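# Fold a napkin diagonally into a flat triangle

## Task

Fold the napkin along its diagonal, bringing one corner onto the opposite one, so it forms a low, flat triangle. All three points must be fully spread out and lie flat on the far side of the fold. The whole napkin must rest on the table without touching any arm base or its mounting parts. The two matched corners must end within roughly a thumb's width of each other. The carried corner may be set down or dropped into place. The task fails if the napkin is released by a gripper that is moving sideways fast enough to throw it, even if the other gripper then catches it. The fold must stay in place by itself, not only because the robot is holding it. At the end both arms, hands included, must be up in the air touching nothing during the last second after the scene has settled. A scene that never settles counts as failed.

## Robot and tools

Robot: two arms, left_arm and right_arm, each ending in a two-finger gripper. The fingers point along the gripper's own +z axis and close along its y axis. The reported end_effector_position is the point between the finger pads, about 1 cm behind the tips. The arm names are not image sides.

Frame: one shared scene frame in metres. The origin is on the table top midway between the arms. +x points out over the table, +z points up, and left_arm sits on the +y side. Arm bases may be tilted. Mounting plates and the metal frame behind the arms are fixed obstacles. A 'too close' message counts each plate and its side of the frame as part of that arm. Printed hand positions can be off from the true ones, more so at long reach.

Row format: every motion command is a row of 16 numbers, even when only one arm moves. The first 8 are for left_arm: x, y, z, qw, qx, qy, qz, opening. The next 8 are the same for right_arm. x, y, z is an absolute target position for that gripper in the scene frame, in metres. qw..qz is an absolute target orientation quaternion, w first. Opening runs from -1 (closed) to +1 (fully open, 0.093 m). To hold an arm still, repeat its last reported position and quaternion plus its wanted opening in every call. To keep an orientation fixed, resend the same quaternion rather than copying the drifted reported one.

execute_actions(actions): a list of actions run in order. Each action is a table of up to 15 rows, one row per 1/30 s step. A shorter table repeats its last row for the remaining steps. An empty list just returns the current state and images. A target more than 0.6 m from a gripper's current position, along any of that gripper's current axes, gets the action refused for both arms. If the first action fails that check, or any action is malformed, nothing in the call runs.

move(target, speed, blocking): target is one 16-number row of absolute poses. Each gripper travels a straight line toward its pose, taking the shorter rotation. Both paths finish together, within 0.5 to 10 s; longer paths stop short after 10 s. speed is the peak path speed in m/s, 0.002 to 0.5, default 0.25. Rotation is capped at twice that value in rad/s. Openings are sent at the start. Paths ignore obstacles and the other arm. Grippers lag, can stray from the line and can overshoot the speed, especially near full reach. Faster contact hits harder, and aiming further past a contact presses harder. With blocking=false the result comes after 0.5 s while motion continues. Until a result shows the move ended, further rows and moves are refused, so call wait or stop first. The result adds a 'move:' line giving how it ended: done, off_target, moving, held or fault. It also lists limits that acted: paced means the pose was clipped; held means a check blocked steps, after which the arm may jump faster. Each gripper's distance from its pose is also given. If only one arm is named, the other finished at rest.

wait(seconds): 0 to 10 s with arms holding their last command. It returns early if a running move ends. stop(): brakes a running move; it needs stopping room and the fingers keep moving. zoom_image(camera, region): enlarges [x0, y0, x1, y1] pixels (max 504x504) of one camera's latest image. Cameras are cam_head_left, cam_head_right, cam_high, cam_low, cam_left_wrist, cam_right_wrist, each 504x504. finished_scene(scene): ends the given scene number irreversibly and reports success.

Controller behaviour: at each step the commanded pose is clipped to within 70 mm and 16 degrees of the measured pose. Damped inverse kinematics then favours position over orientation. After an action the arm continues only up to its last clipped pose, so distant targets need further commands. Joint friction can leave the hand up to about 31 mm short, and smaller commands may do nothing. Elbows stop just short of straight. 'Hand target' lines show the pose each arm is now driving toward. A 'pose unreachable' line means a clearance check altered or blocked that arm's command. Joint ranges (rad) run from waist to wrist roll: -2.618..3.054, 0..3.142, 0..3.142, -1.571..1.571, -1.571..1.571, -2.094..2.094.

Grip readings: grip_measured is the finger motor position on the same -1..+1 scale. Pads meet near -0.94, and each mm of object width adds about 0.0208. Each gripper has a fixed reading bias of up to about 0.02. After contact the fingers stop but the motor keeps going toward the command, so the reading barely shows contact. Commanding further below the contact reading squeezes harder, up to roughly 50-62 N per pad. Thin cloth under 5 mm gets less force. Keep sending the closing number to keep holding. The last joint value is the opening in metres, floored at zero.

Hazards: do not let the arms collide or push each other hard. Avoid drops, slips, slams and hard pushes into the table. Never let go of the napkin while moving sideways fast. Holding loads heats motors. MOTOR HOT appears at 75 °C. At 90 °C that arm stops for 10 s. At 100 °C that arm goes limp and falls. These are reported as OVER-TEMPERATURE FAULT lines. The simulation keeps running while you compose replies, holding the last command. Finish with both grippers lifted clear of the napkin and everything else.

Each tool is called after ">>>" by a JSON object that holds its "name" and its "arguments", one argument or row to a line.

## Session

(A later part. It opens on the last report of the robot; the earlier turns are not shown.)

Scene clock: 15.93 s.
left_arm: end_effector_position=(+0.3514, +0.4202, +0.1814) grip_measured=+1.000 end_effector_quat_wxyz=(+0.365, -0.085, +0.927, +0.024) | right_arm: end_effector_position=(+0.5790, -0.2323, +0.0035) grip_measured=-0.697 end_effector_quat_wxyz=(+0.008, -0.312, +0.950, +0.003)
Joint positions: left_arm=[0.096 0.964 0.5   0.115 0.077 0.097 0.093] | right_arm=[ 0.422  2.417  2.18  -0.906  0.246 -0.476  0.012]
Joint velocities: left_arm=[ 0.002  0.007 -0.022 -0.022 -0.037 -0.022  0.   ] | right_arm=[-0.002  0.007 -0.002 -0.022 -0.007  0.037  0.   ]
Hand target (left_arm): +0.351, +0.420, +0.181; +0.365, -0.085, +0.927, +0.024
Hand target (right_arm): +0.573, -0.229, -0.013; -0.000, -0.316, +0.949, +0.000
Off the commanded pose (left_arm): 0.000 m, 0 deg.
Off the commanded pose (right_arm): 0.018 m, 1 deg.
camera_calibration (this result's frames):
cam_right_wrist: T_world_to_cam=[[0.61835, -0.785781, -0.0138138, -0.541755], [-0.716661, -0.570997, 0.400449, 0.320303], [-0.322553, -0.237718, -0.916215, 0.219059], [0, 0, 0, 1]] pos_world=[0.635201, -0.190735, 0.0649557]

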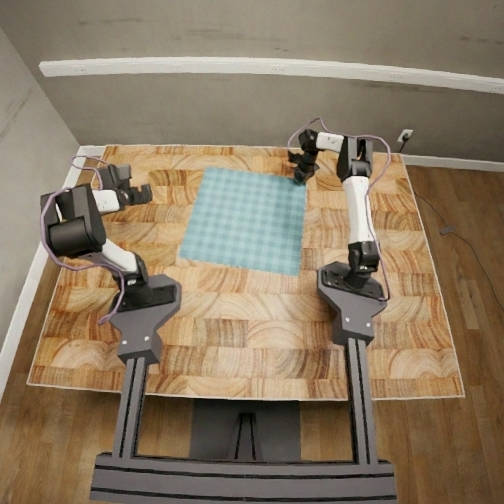

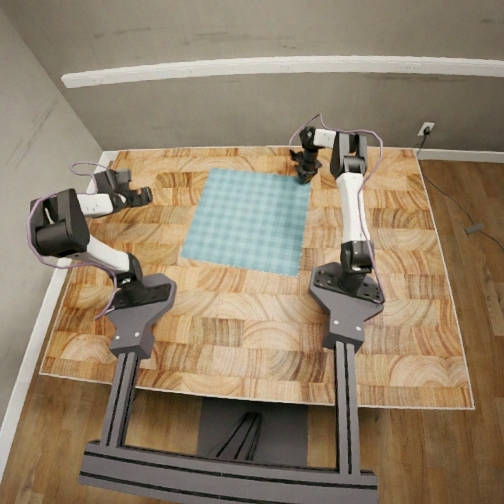

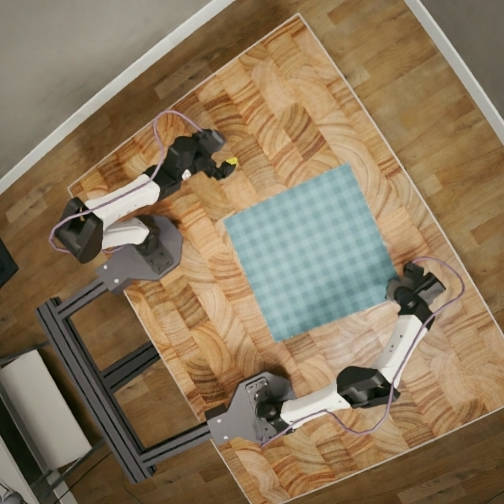

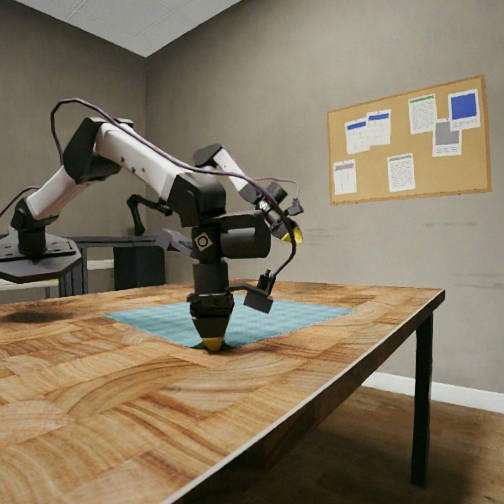

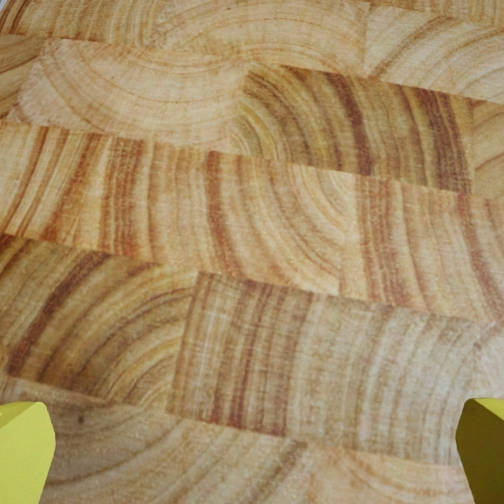

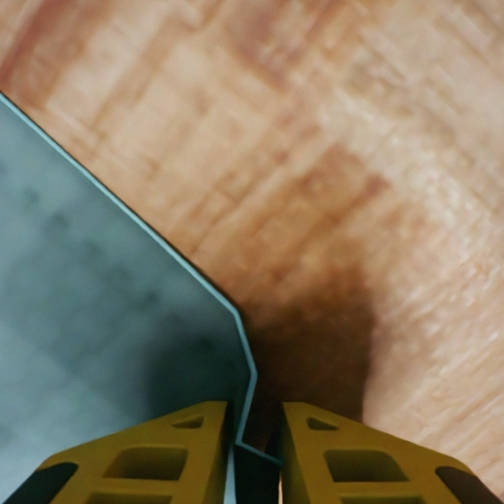

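>>> {"name": "execute_actions", "arguments": {
  "actions": [
    [[0.3514,0.4202,0.1814,0.365,-0.085,0.927,0.024,1, 0.574,-0.229,-0.010,0,-0.316,0.949,0,-1]]
  ]
}}

>>> {"name": "move", "arguments": {
  "target": [0.3514,0.4202,0.1814,0.365,-0.085,0.927,0.024,1, 0.625,-0.35,0.025,0,-0.316,0.949,0,-1],
  "speed": 0.1
}}

Scene clock: 16.97 s.
left_arm: end_effector_position=(+0.3514, +0.4202, +0.1814) grip_measured=+1.000 end_effector_quat_wxyz=(+0.365, -0.085, +0.927, +0.024) | right_arm: end_effector_position=(+0.5791, -0.2322, +0.0035) grip_measured=-0.970 end_effector_quat_wxyz=(+0.008, -0.313, +0.950, +0.003)
Joint positions: left_arm=[0.096 0.964 0.5   0.115 0.077 0.097 0.093] | right_arm=[ 0.422  2.417  2.18  -0.906  0.247 -0.476  0.   ]
Joint velocities: left_arm=[ 0.002 -0.002  0.002 -0.037 -0.066  0.051  0.   ] | right_arm=[-0.012 -0.012  0.002  0.007 -0.022 -0.066  0.   ]
Hand target (left_arm): +0.351, +0.420, +0.181; +0.365, -0.085, +0.927, +0.024
Hand target (right_arm): +0.573, -0.229, -0.010; -0.000, -0.316, +0.949, -0.000
Off the commanded pose (left_arm): 0.000 m, 0 deg.
Off the commanded pose (right_arm): 0.015 m, 1 deg.
camera_calibration (this result's frames):
cam_right_wrist: T_world_to_cam=[[0.618535, -0.785654, -0.0127267, -0.54187], [-0.716776, -0.570796, 0.40053, 0.320489], [-0.321942, -0.238619, -0.916195, 0.21858], [0, 0, 0, 1]] pos_world=[0.635254, -0.190631, 0.0650006]

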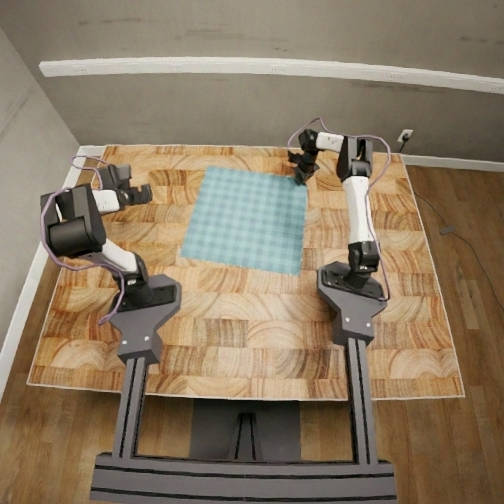

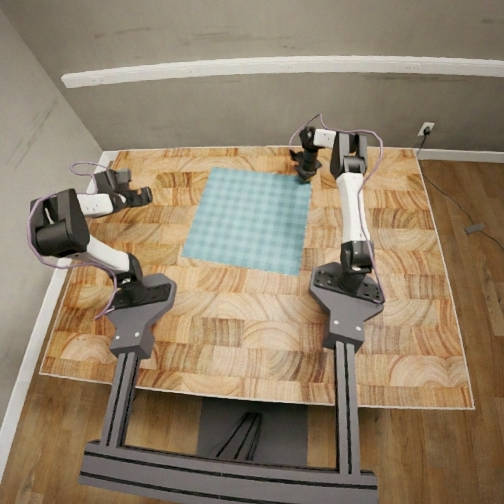

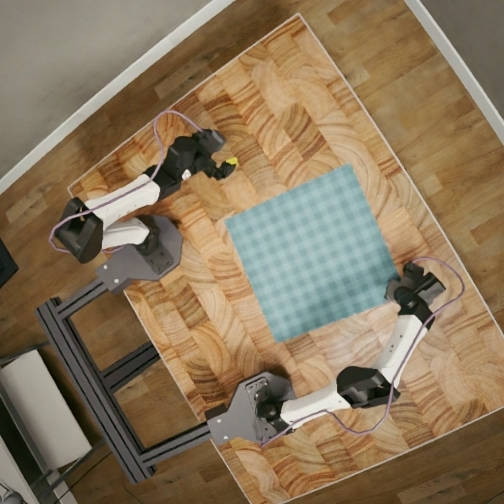

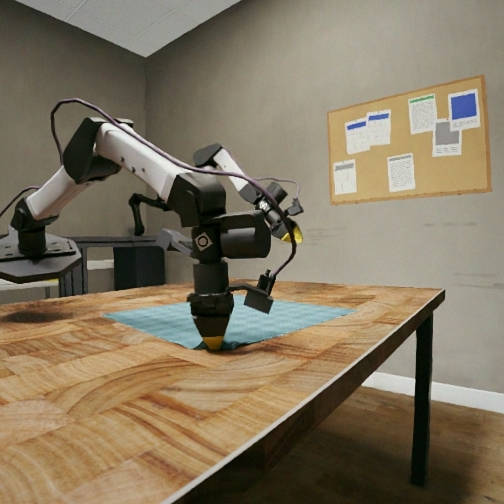

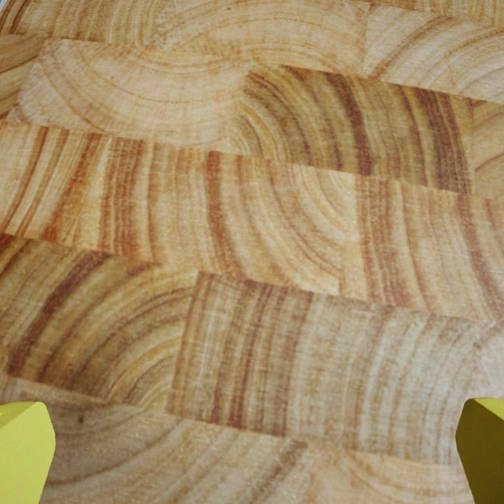

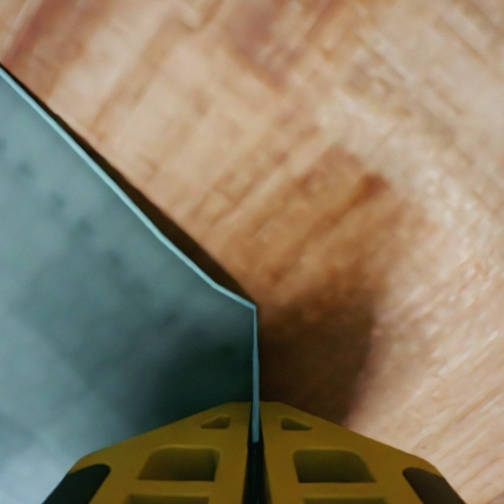

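Scene clock: 18.97 s.
left_arm: end_effector_position=(+0.3514, +0.4202, +0.1814) grip_measured=+1.000 end_effector_quat_wxyz=(+0.365, -0.085, +0.927, +0.024) | right_arm: end_effector_position=(+0.6301, -0.3495, +0.0310) grip_measured=-0.970 end_effector_quat_wxyz=(+0.021, -0.312, +0.950, -0.009)
Joint positions: left_arm=[0.096 0.964 0.5   0.115 0.077 0.097 0.093] | right_arm=[ 0.207  2.629  2.825 -1.268  0.167 -0.678  0.   ]
Joint velocities: left_arm=[ 0.002 -0.007  0.007 -0.022 -0.007  0.022  0.   ] | right_arm=[ 0.002 -0.002  0.012 -0.037 -0.007 -0.037  0.   ]
Hand target (left_arm): +0.351, +0.420, +0.181; +0.365, -0.085, +0.927, +0.024
Hand target (right_arm): +0.625, -0.350, +0.025; +0.011, -0.315, +0.949, -0.001
Off the commanded pose (left_arm): 0.000 m, 0 deg.
Off the commanded pose (right_arm): 0.008 m, 3 deg.
elbow stopped short (right arm): the move would have taken joint 3 (elbow) straighter than the controller allows; a more bent joint 3 avoids this.
move: off_target (right_arm)
camera_calibration (this result's frames):
cam_right_wrist: T_world_to_cam=[[0.61685, -0.78688, 0.0177744, -0.665556], [-0.730061, -0.563577, 0.386512, 0.290504], [-0.294122, -0.251396, -0.922113, 0.210393], [0, 0, 0, 1]] pos_world=[0.684514, -0.307099, 0.0935526]

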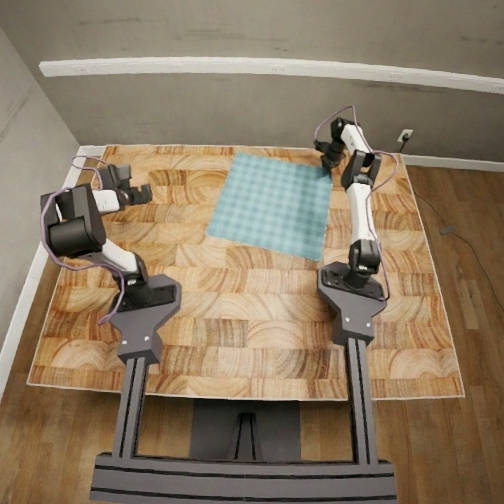

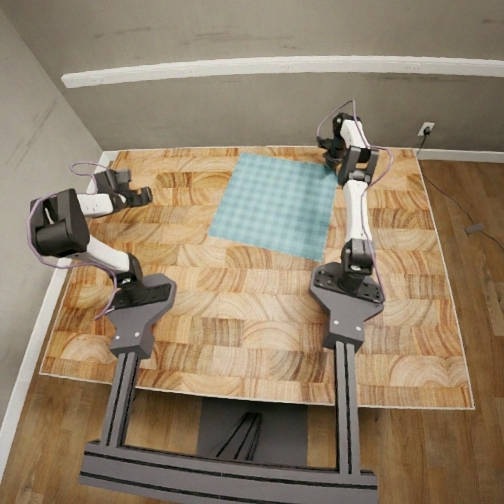

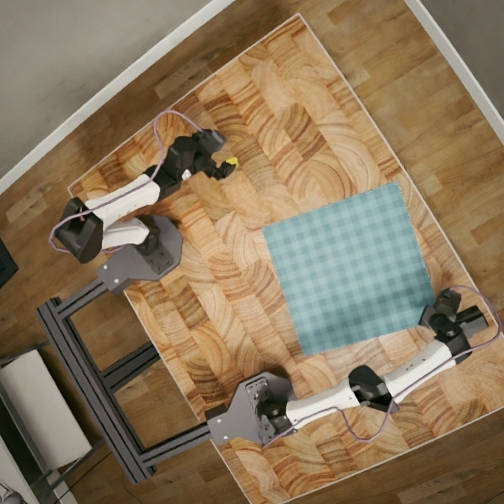

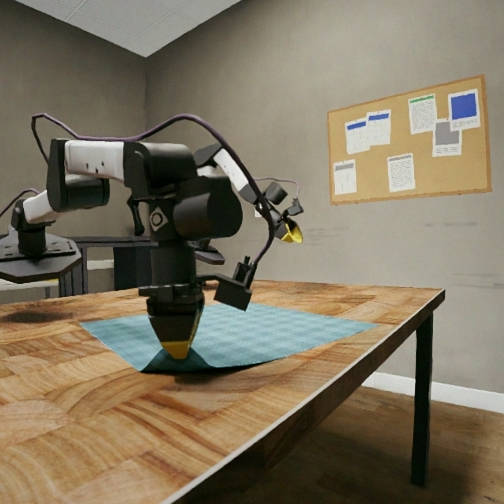

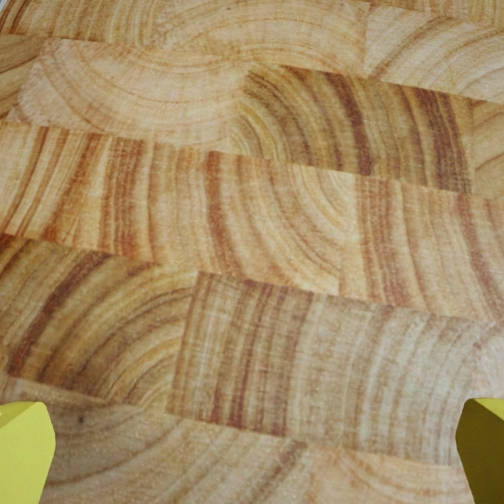

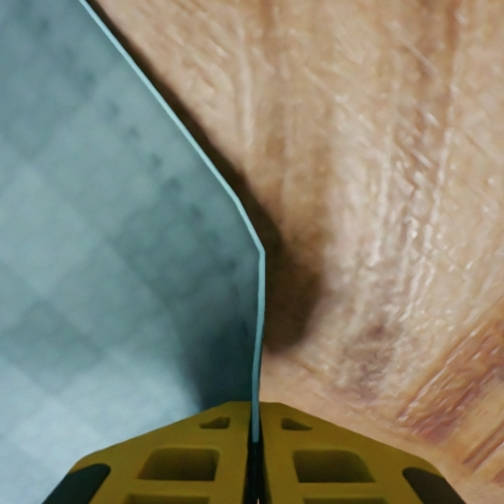

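>>> {"name": "move", "arguments": {
  "target": [0.33,0.50,0.22,0.365,-0.085,0.927,0.024,1, 0.575,-0.265,0.17,0.206,-0.294,0.931,0.065,-1],
  "speed": 0.2
}}

>>> {"name": "move", "arguments": {
  "target": [0.33,0.50,0.22,0.365,-0.085,0.927,0.024,1, 0.46,-0.09,0.25,0.206,-0.294,0.931,0.065,-1],
  "speed": 0.2
}}

>>> {"name": "move", "arguments": {
  "target": [0.33,0.50,0.22,0.365,-0.085,0.927,0.024,1, 0.36,0.065,0.16,0.206,-0.294,0.931,0.065,-1],
  "speed": 0.2
}}

Scene clock: 21.60 s.
left_arm: end_effector_position=(+0.3294, +0.4968, +0.2136) grip_measured=+1.000 end_effector_quat_wxyz=(+0.363, -0.094, +0.927, +0.016) | right_arm: end_effector_position=(+0.5814, -0.2681, +0.1705) grip_measured=-0.970 end_effector_quat_wxyz=(+0.205, -0.295, +0.932, +0.055)
Joint positions: left_arm=[ 0.534  0.964  0.645 -0.086  0.492  0.243  0.093] | right_arm=[ 0.365  1.77   1.624 -0.621  0.03  -0.554  0.   ]
Joint velocities: left_arm=[-0.007  0.002 -0.022  0.051  0.022  0.007  0.   ] | right_arm=[ 0.007 -0.012 -0.017  0.066  0.022  0.11   0.   ]
Hand target (left_arm): +0.332, +0.501, +0.220; +0.368, -0.091, +0.925, +0.019
Hand target (right_arm): +0.577, -0.263, +0.169; +0.206, -0.295, +0.931, +0.062
Off the commanded pose (left_arm): 0.007 m, 1 deg.
Off the commanded pose (right_arm): 0.007 m, 1 deg.
move: done
camera_calibration (this result's frames):
cam_left_wrist: T_world_to_cam=[[0.178959, -0.983141, 0.0375117, 0.42337], [-0.929941, -0.181478, -0.319805, 0.50779], [0.321221, 0.0223485, -0.94674, 0.171535], [0, 0, 0, 1]] pos_world=[0.341348, 0.504551, 0.308912]
cam_right_wrist: T_world_to_cam=[[0.599848, -0.799882, 0.0192509, -0.567748], [-0.800071, -0.599891, 0.00409993, 0.343039], [0.00826896, -0.0178614, -0.999806, 0.245227], [0, 0, 0, 1]] pos_world=[0.612991, -0.243966, 0.254702]

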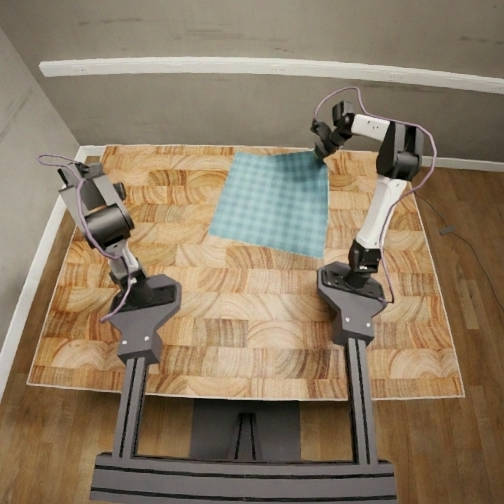

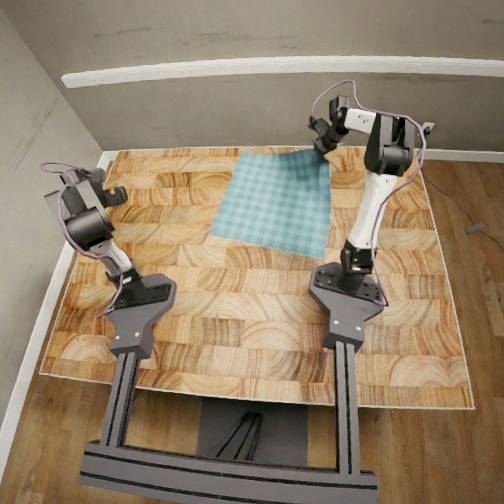

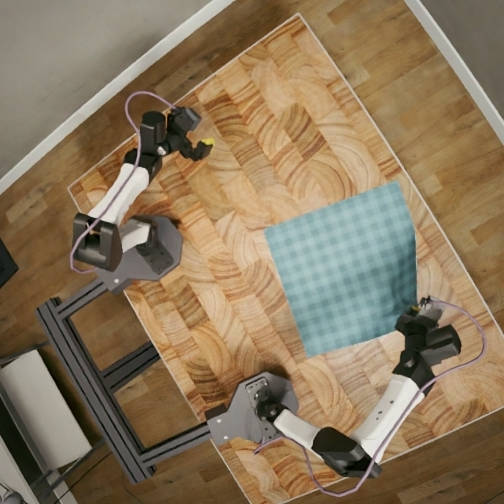

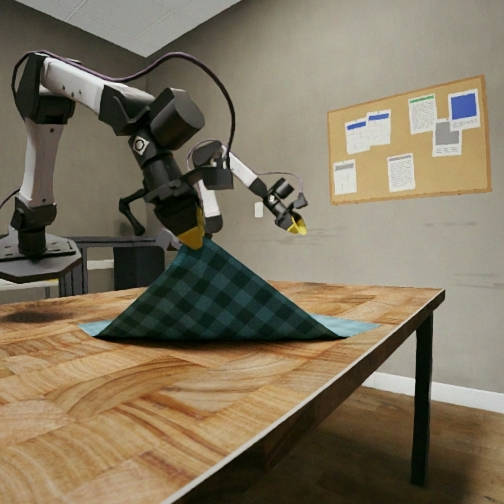

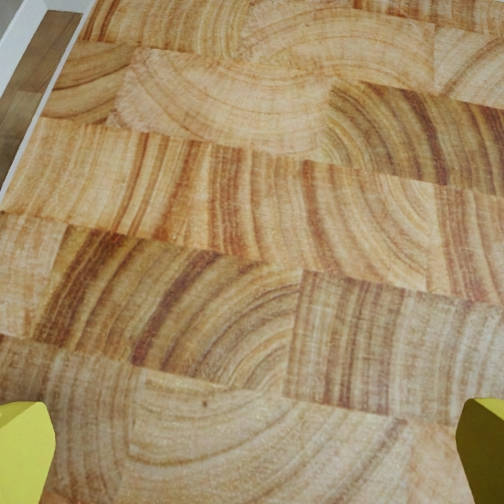

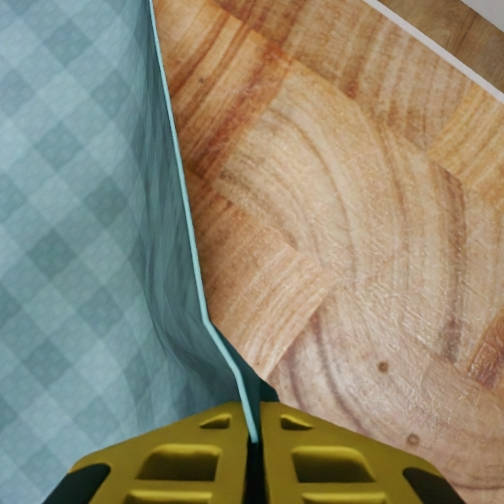

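Scene clock: 23.33 s.
left_arm: end_effector_position=(+0.3275, +0.4956, +0.2117) grip_measured=+1.000 end_effector_quat_wxyz=(+0.358, -0.089, +0.929, +0.016) | right_arm: end_effector_position=(+0.4662, -0.0871, +0.2558) grip_measured=-0.970 end_effector_quat_wxyz=(+0.219, -0.296, +0.927, +0.067)
Joint positions: left_arm=[ 0.534  0.964  0.645 -0.099  0.492  0.261  0.093] | right_arm=[ 1.003  1.64   1.468 -0.681  0.453 -0.09   0.   ]
Joint velocities: left_arm=[ 0.007  0.002 -0.002  0.081  0.007  0.037  0.   ] | right_arm=[ 0.012 -0.007 -0.007  0.037 -0.007  0.051  0.   ]
Hand target (left_arm): +0.330, +0.500, +0.220; +0.365, -0.085, +0.927, +0.024
Hand target (right_arm): +0.463, -0.088, +0.250; +0.208, -0.298, +0.930, +0.058
Off the commanded pose (left_arm): 0.010 m, 1 deg.
Off the commanded pose (right_arm): 0.009 m, 2 deg.
move: done
camera_calibration (this result's frames):
cam_left_wrist: T_world_to_cam=[[0.168838, -0.985117, 0.03221, 0.428042], [-0.935539, -0.170456, -0.309372, 0.499318], [0.310258, 0.0220999, -0.950396, 0.17487], [0, 0, 0, 1]] pos_world=[0.340607, 0.502919, 0.306883]
cam_right_wrist: T_world_to_cam=[[0.605754, -0.795619, 0.00725455, -0.354836], [-0.795091, -0.605644, -0.0320307, 0.36551], [0.0298779, 0.0136347, -0.999461, 0.327247], [0, 0, 0, 1]] pos_world=[0.495779, -0.0654072, 0.341353]

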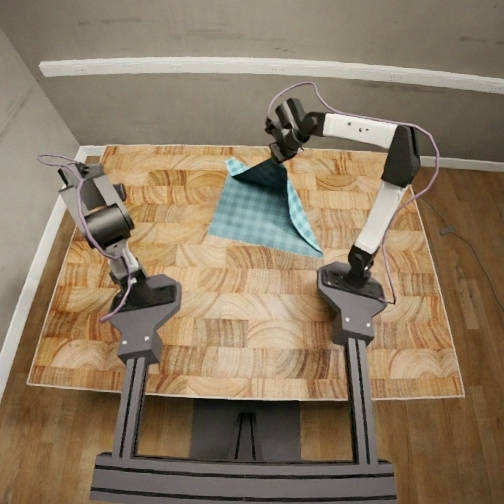

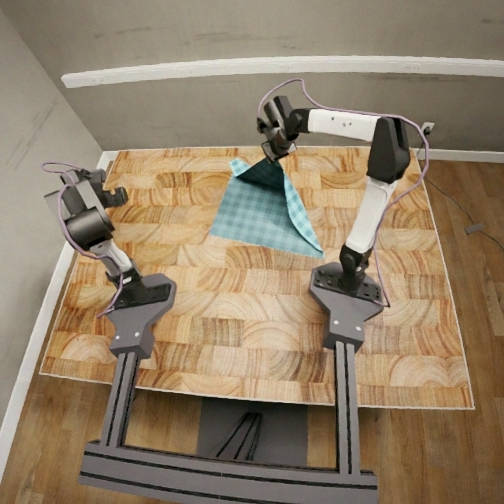

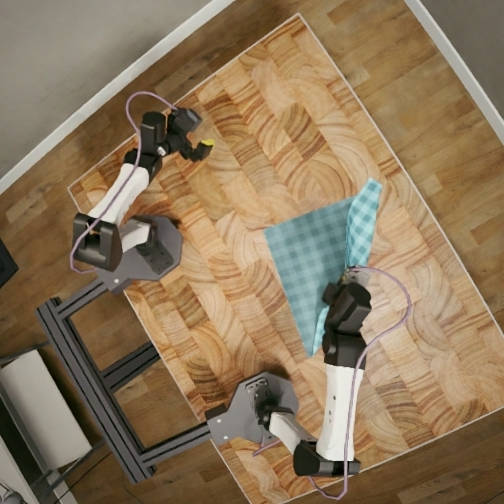

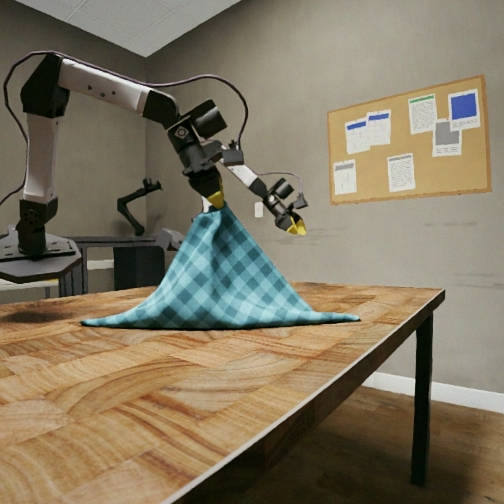

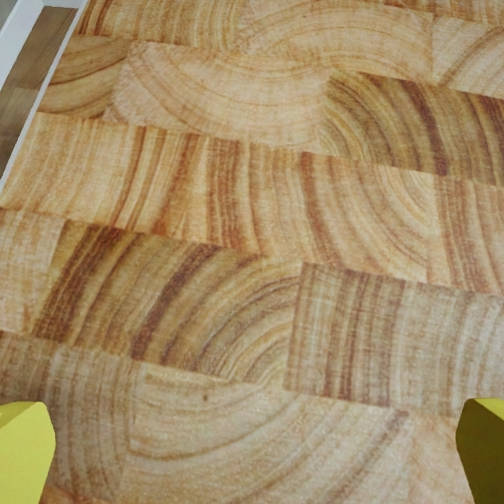

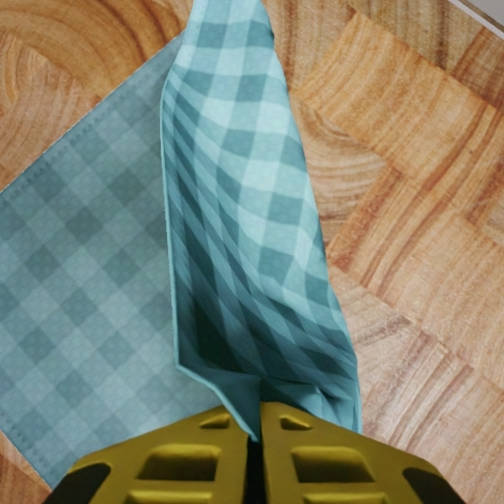

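Scene clock: 25.03 s.
left_arm: end_effector_position=(+0.3275, +0.4956, +0.2117) grip_measured=+1.000 end_effector_quat_wxyz=(+0.358, -0.089, +0.929, +0.016) | right_arm: end_effector_position=(+0.3543, +0.0551, +0.1547) grip_measured=-0.970 end_effector_quat_wxyz=(+0.197, -0.306, +0.930, +0.058)
Joint positions: left_arm=[ 0.534  0.964  0.645 -0.099  0.492  0.261  0.093] | right_arm=[ 1.301  2.062  1.416 -0.411  0.624  0.205  0.   ]
Joint velocities: left_arm=[-0.017 -0.002 -0.012 -0.051 -0.007  0.037  0.   ] | right_arm=[ 0.002 -0.002 -0.007  0.037 -0.022 -0.022  0.   ]
Hand target (left_arm): +0.330, +0.500, +0.220; +0.365, -0.085, +0.927, +0.024
Hand target (right_arm): +0.360, +0.062, +0.160; +0.208, -0.295, +0.930, +0.062
Off the commanded pose (left_arm): 0.010 m, 1 deg.
Off the commanded pose (right_arm): 0.013 m, 2 deg.
move: off_target (right_arm)
camera_calibration (this result's frames):
cam_left_wrist: T_world_to_cam=[[0.168838, -0.985117, 0.03221, 0.428042], [-0.935539, -0.170456, -0.309372, 0.499318], [0.310258, 0.0220999, -0.950396, 0.17487], [0, 0, 0, 1]] pos_world=[0.340607, 0.502919, 0.306883]
cam_right_wrist: T_world_to_cam=[[0.618146, -0.78596, 0.0127559, -0.178979], [-0.786041, -0.617924, 0.0175609, 0.349236], [-0.00591997, -0.0208818, -0.999764, 0.242219], [0, 0, 0, 1]] pos_world=[0.386583, 0.0801893, 0.238312]

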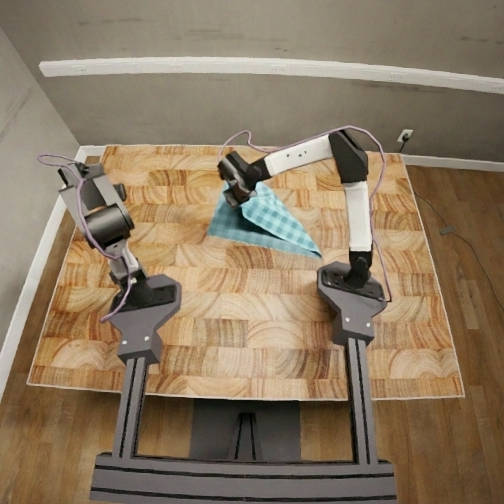

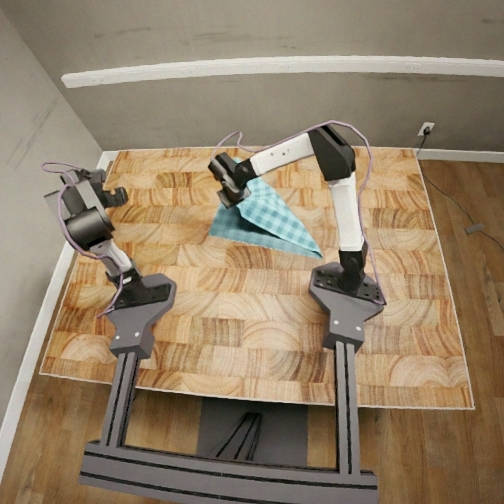

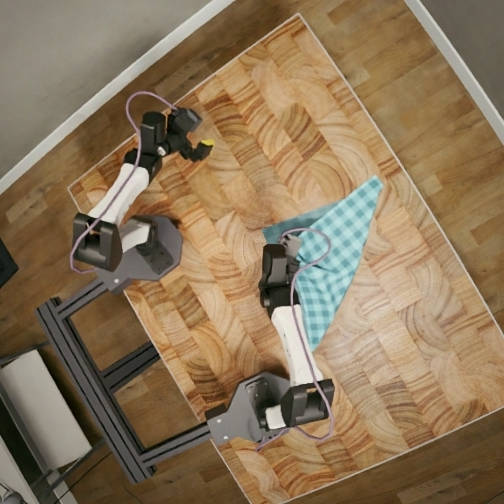

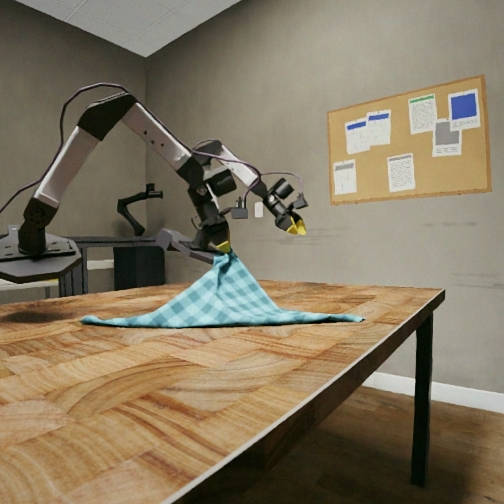

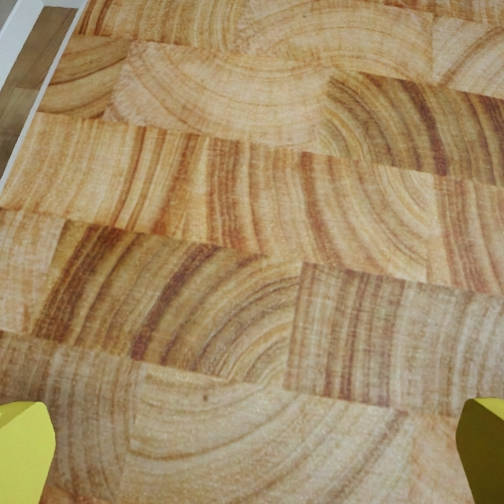

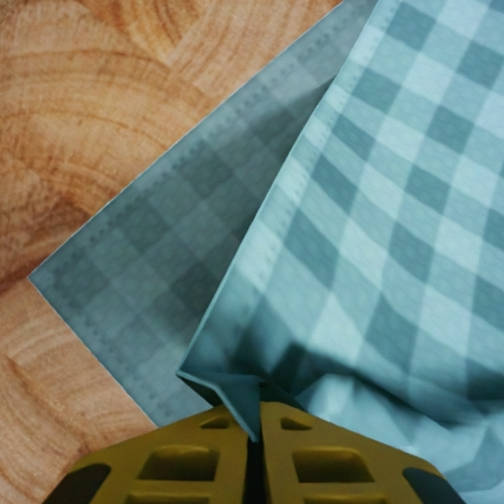

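>>> {"name": "move", "arguments": {
  "target": [0.33,0.50,0.22,0.365,-0.085,0.927,0.024,1, 0.315,0.14,0.04,0.052,-0.295,0.94,-0.166,-1],
  "speed": 0.15
}}

Scene clock: 27.93 s.
left_arm: end_effector_position=(+0.3275, +0.4956, +0.2117) grip_measured=+1.000 end_effector_quat_wxyz=(+0.358, -0.088, +0.929, +0.016) | right_arm: end_effector_position=(+0.3201, +0.1379, +0.0386) grip_measured=-0.970 end_effector_quat_wxyz=(+0.100, -0.299, +0.944, -0.098)
Joint positions: left_arm=[ 0.534  0.964  0.645 -0.099  0.492  0.261  0.093] | right_arm=[ 1.348  3.076  2.825 -1.298  0.759  0.53   0.   ]
Joint velocities: left_arm=[-0.022 -0.007 -0.012 -0.066  0.022  0.007  0.   ] | right_arm=[-0.002 -0.002  0.017 -0.037 -0.007  0.007  0.   ]
Hand target (left_arm): +0.330, +0.500, +0.220; +0.365, -0.085, +0.927, +0.024
Hand target (right_arm): +0.316, +0.139, +0.040; +0.102, -0.307, +0.941, -0.102
Off the commanded pose (left_arm): 0.010 m, 1 deg.
Off the commanded pose (right_arm): 0.006 m, 10 deg.
elbow stopped short (right arm): the move would have taken joint 3 (elbow) straighter than the controller allows; a more bent joint 3 avoids this.
move: off_target (right_arm)
camera_calibration (this result's frames):
cam_left_wrist: T_world_to_cam=[[0.16856, -0.985173, 0.0319551, 0.428215], [-0.935599, -0.170113, -0.309381, 0.499169], [0.31023, 0.0222521, -0.950401, 0.174804], [0, 0, 0, 1]] pos_world=[0.340613, 0.502891, 0.306884]
cam_right_wrist: T_world_to_cam=[[0.571862, -0.785888, 0.235273, -0.0850503], [-0.813007, -0.504649, 0.290429, 0.358033], [-0.109515, -0.357364, -0.927522, 0.204525], [0, 0, 0, 1]] pos_world=[0.362119, 0.186931, 0.105728]

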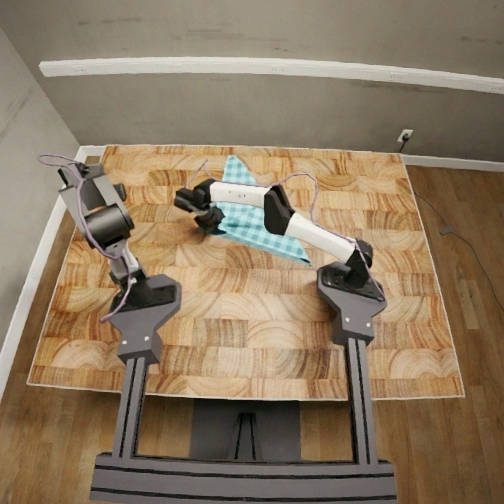

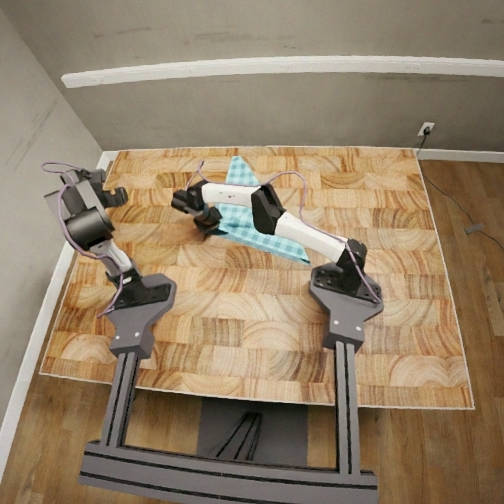

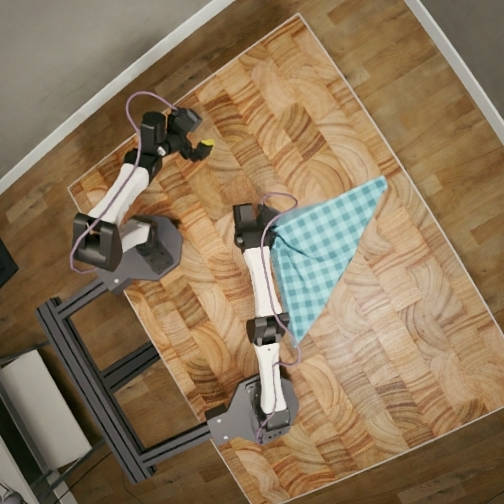

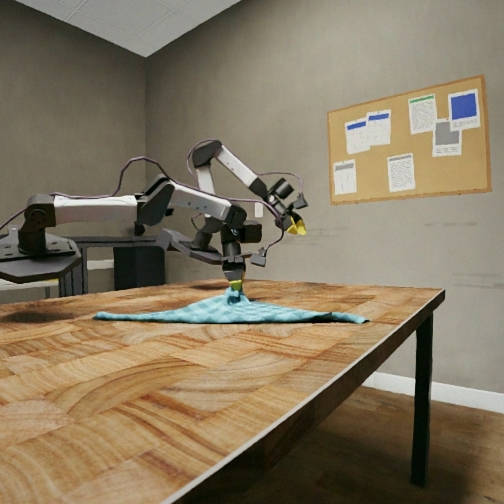

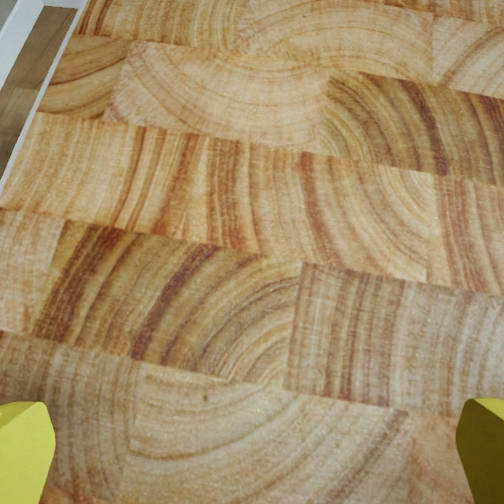

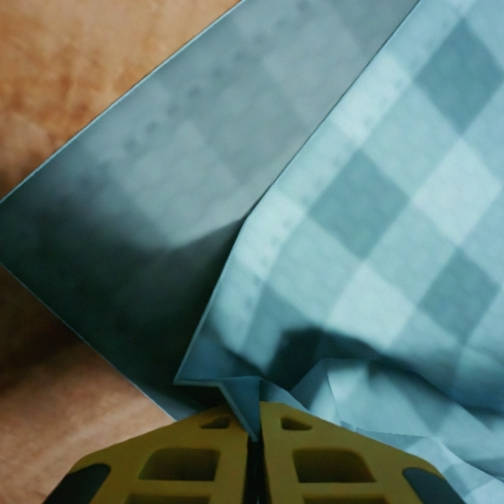

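>>> {"name": "move", "arguments": {
  "target": [0.45,0.22,0.07,0.406,0.423,0.780,-0.220,-1, 0.32,0.135,0.05,0.167,-0.28,0.945,0.049,-1],
  "speed": 0.25
}}

Scene clock: 33.10 s.
left_arm: end_effector_position=(+0.4387, +0.2237, +0.0721) grip_measured=-0.990 end_effector_quat_wxyz=(+0.393, +0.424, +0.789, -0.210) | right_arm: end_effector_position=(+0.3164, +0.1392, +0.0515) grip_measured=-0.970 end_effector_quat_wxyz=(+0.171, -0.281, +0.943, +0.045)
Joint positions: left_arm=[-0.186  1.825  0.943  0.296  0.622  0.899  0.   ] | right_arm=[ 1.339  2.549  1.775 -0.383  0.644  0.343  0.   ]
Joint velocities: left_arm=[ 0.012  0.007  0.012 -0.037 -0.022  0.051  0.   ] | right_arm=[-0.002 -0.007 -0.017  0.007 -0.022 -0.007  0.   ]
Hand target (left_arm): +0.441, +0.218, +0.074; +0.396, +0.430, +0.782, -0.216
Hand target (right_arm): +0.319, +0.134, +0.050; +0.167, -0.279, +0.944, +0.048
Off the commanded pose (left_arm): 0.012 m, 2 deg.
Off the commanded pose (right_arm): 0.006 m, 1 deg.
move: off_target (left_arm)
camera_calibration (this result's frames):
cam_left_wrist: T_world_to_cam=[[-0.837316, -0.546698, -0.00480798, 0.491858], [-0.476305, 0.733764, -0.484483, 0.12276], [0.268393, -0.403375, -0.874788, 0.121827], [0, 0, 0, 1]] pos_world=[0.437614, 0.227963, 0.168413]
cam_right_wrist: T_world_to_cam=[[0.573265, -0.819316, 0.00939002, -0.069113], [-0.817521, -0.571163, 0.0737064, 0.373755], [-0.0550257, -0.0499298, -0.997236, 0.160104], [0, 0, 0, 1]] pos_world=[0.353982, 0.164844, 0.132762]

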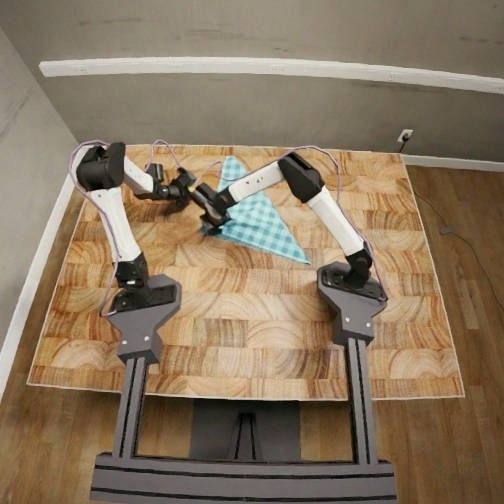

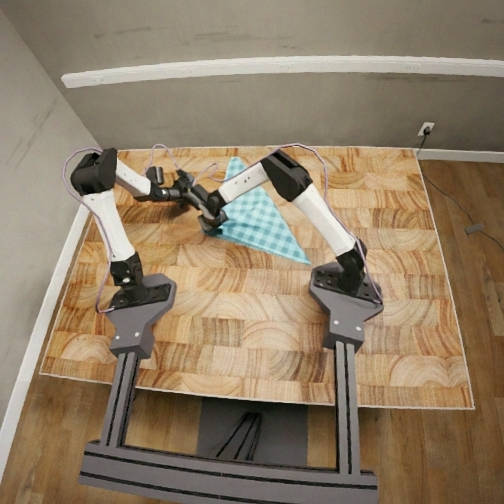

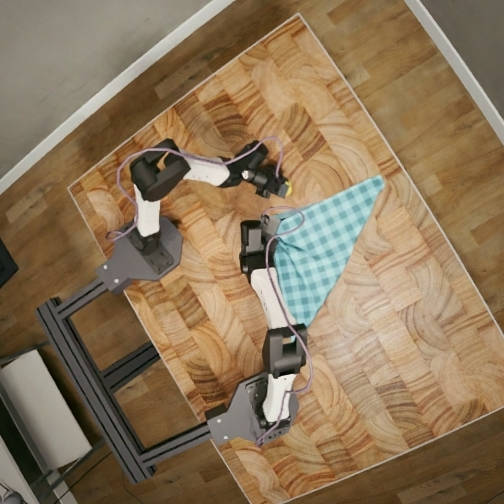

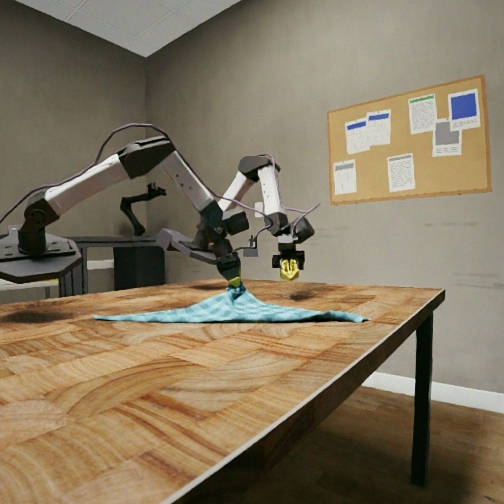

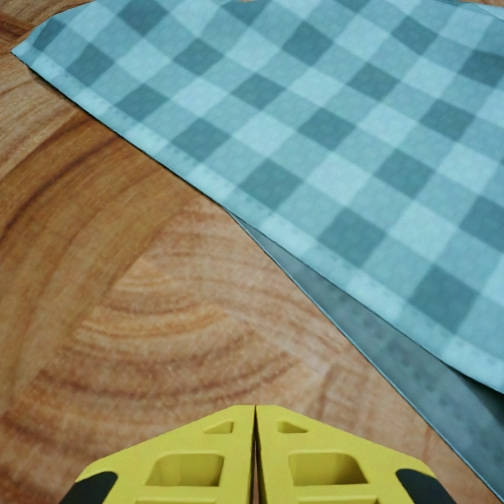

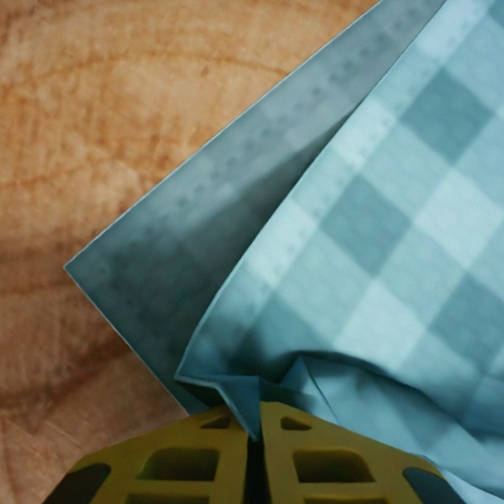

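>>> {"name": "move", "arguments": {
  "target": [0.45,0.152,0.025,0.406,0.423,0.780,-0.220,-1, 0.32,0.135,0.05,0.167,-0.28,0.945,0.049,-1],
  "speed": 0.12
}}

Scene clock: 35.50 s.
left_arm: end_effector_position=(+0.4383, +0.1560, +0.0220) grip_measured=-0.990 end_effector_quat_wxyz=(+0.393, +0.426, +0.783, -0.224) | right_arm: end_effector_position=(+0.3163, +0.1398, +0.0516) grip_measured=-0.970 end_effector_quat_wxyz=(+0.171, -0.281, +0.943, +0.047)
Joint positions: left_arm=[-0.331  2.069  1.004  0.519  0.529  0.808  0.   ] | right_arm=[ 1.339  2.549  1.775 -0.381  0.641  0.342  0.   ]
Joint velocities: left_arm=[-0.017  0.002  0.002 -0.007  0.066  0.037  0.   ] | right_arm=[-0.012  0.002 -0.012 -0.081  0.022 -0.066  0.   ]
Hand target (left_arm): +0.447, +0.152, +0.025; +0.404, +0.425, +0.780, -0.218
Hand target (right_arm): +0.320, +0.135, +0.050; +0.167, -0.280, +0.944, +0.049
Off the commanded pose (left_arm): 0.013 m, 2 deg.
Off the commanded pose (right_arm): 0.006 m, 1 deg.
move: off_target (left_arm)
camera_calibration (this result's frames):
cam_left_wrist: T_world_to_cam=[[-0.847302, -0.530932, 0.0137892, 0.45578], [-0.466091, 0.730875, -0.498578, 0.144232], [0.254633, -0.428874, -0.866735, 0.0606721], [0, 0, 0, 1]] pos_world=[0.43796, 0.162594, 0.118212]
cam_right_wrist: T_world_to_cam=[[0.574145, -0.818727, 0.00657243, -0.0687781], [-0.816831, -0.572228, 0.0730842, 0.37394], [-0.0560751, -0.0473295, -0.997304, 0.160171], [0, 0, 0, 1]] pos_world=[0.353916, 0.165249, 0.132862]

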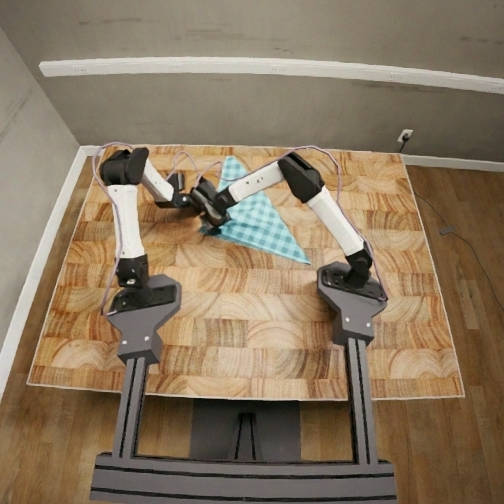

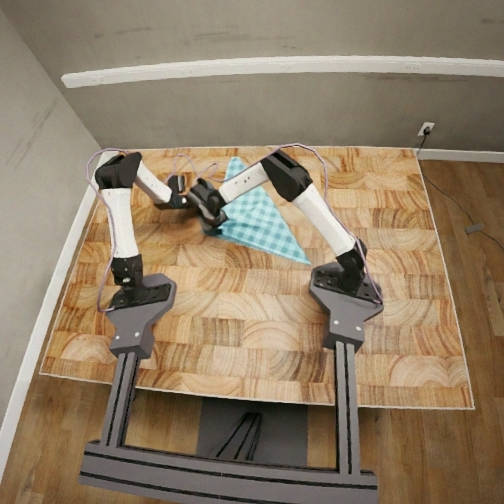

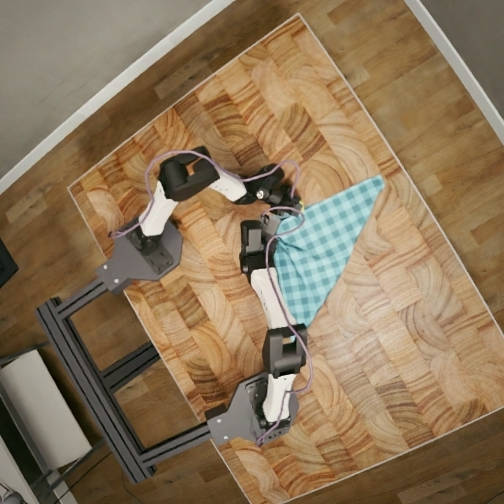

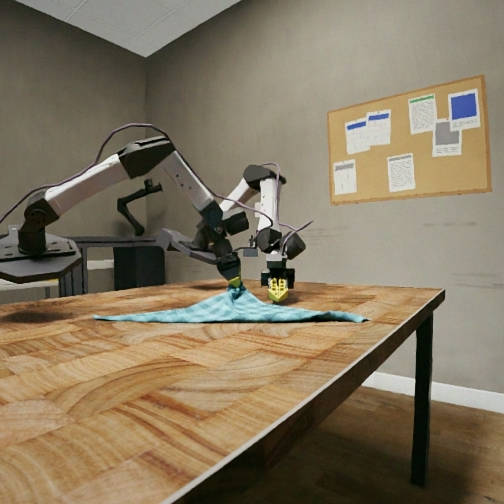

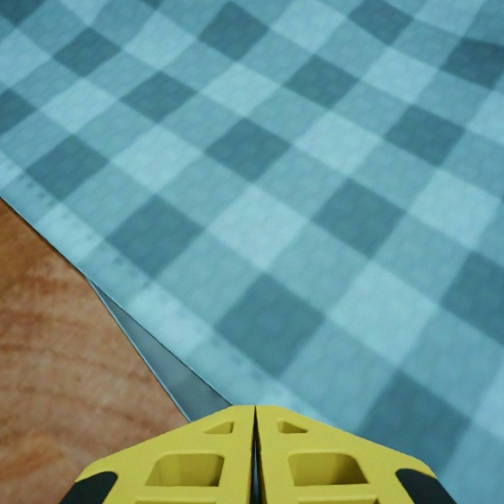

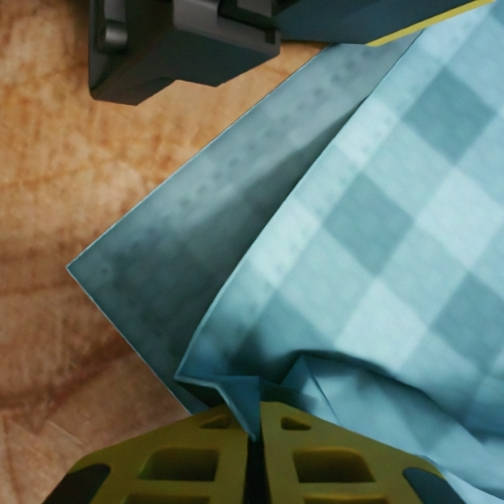

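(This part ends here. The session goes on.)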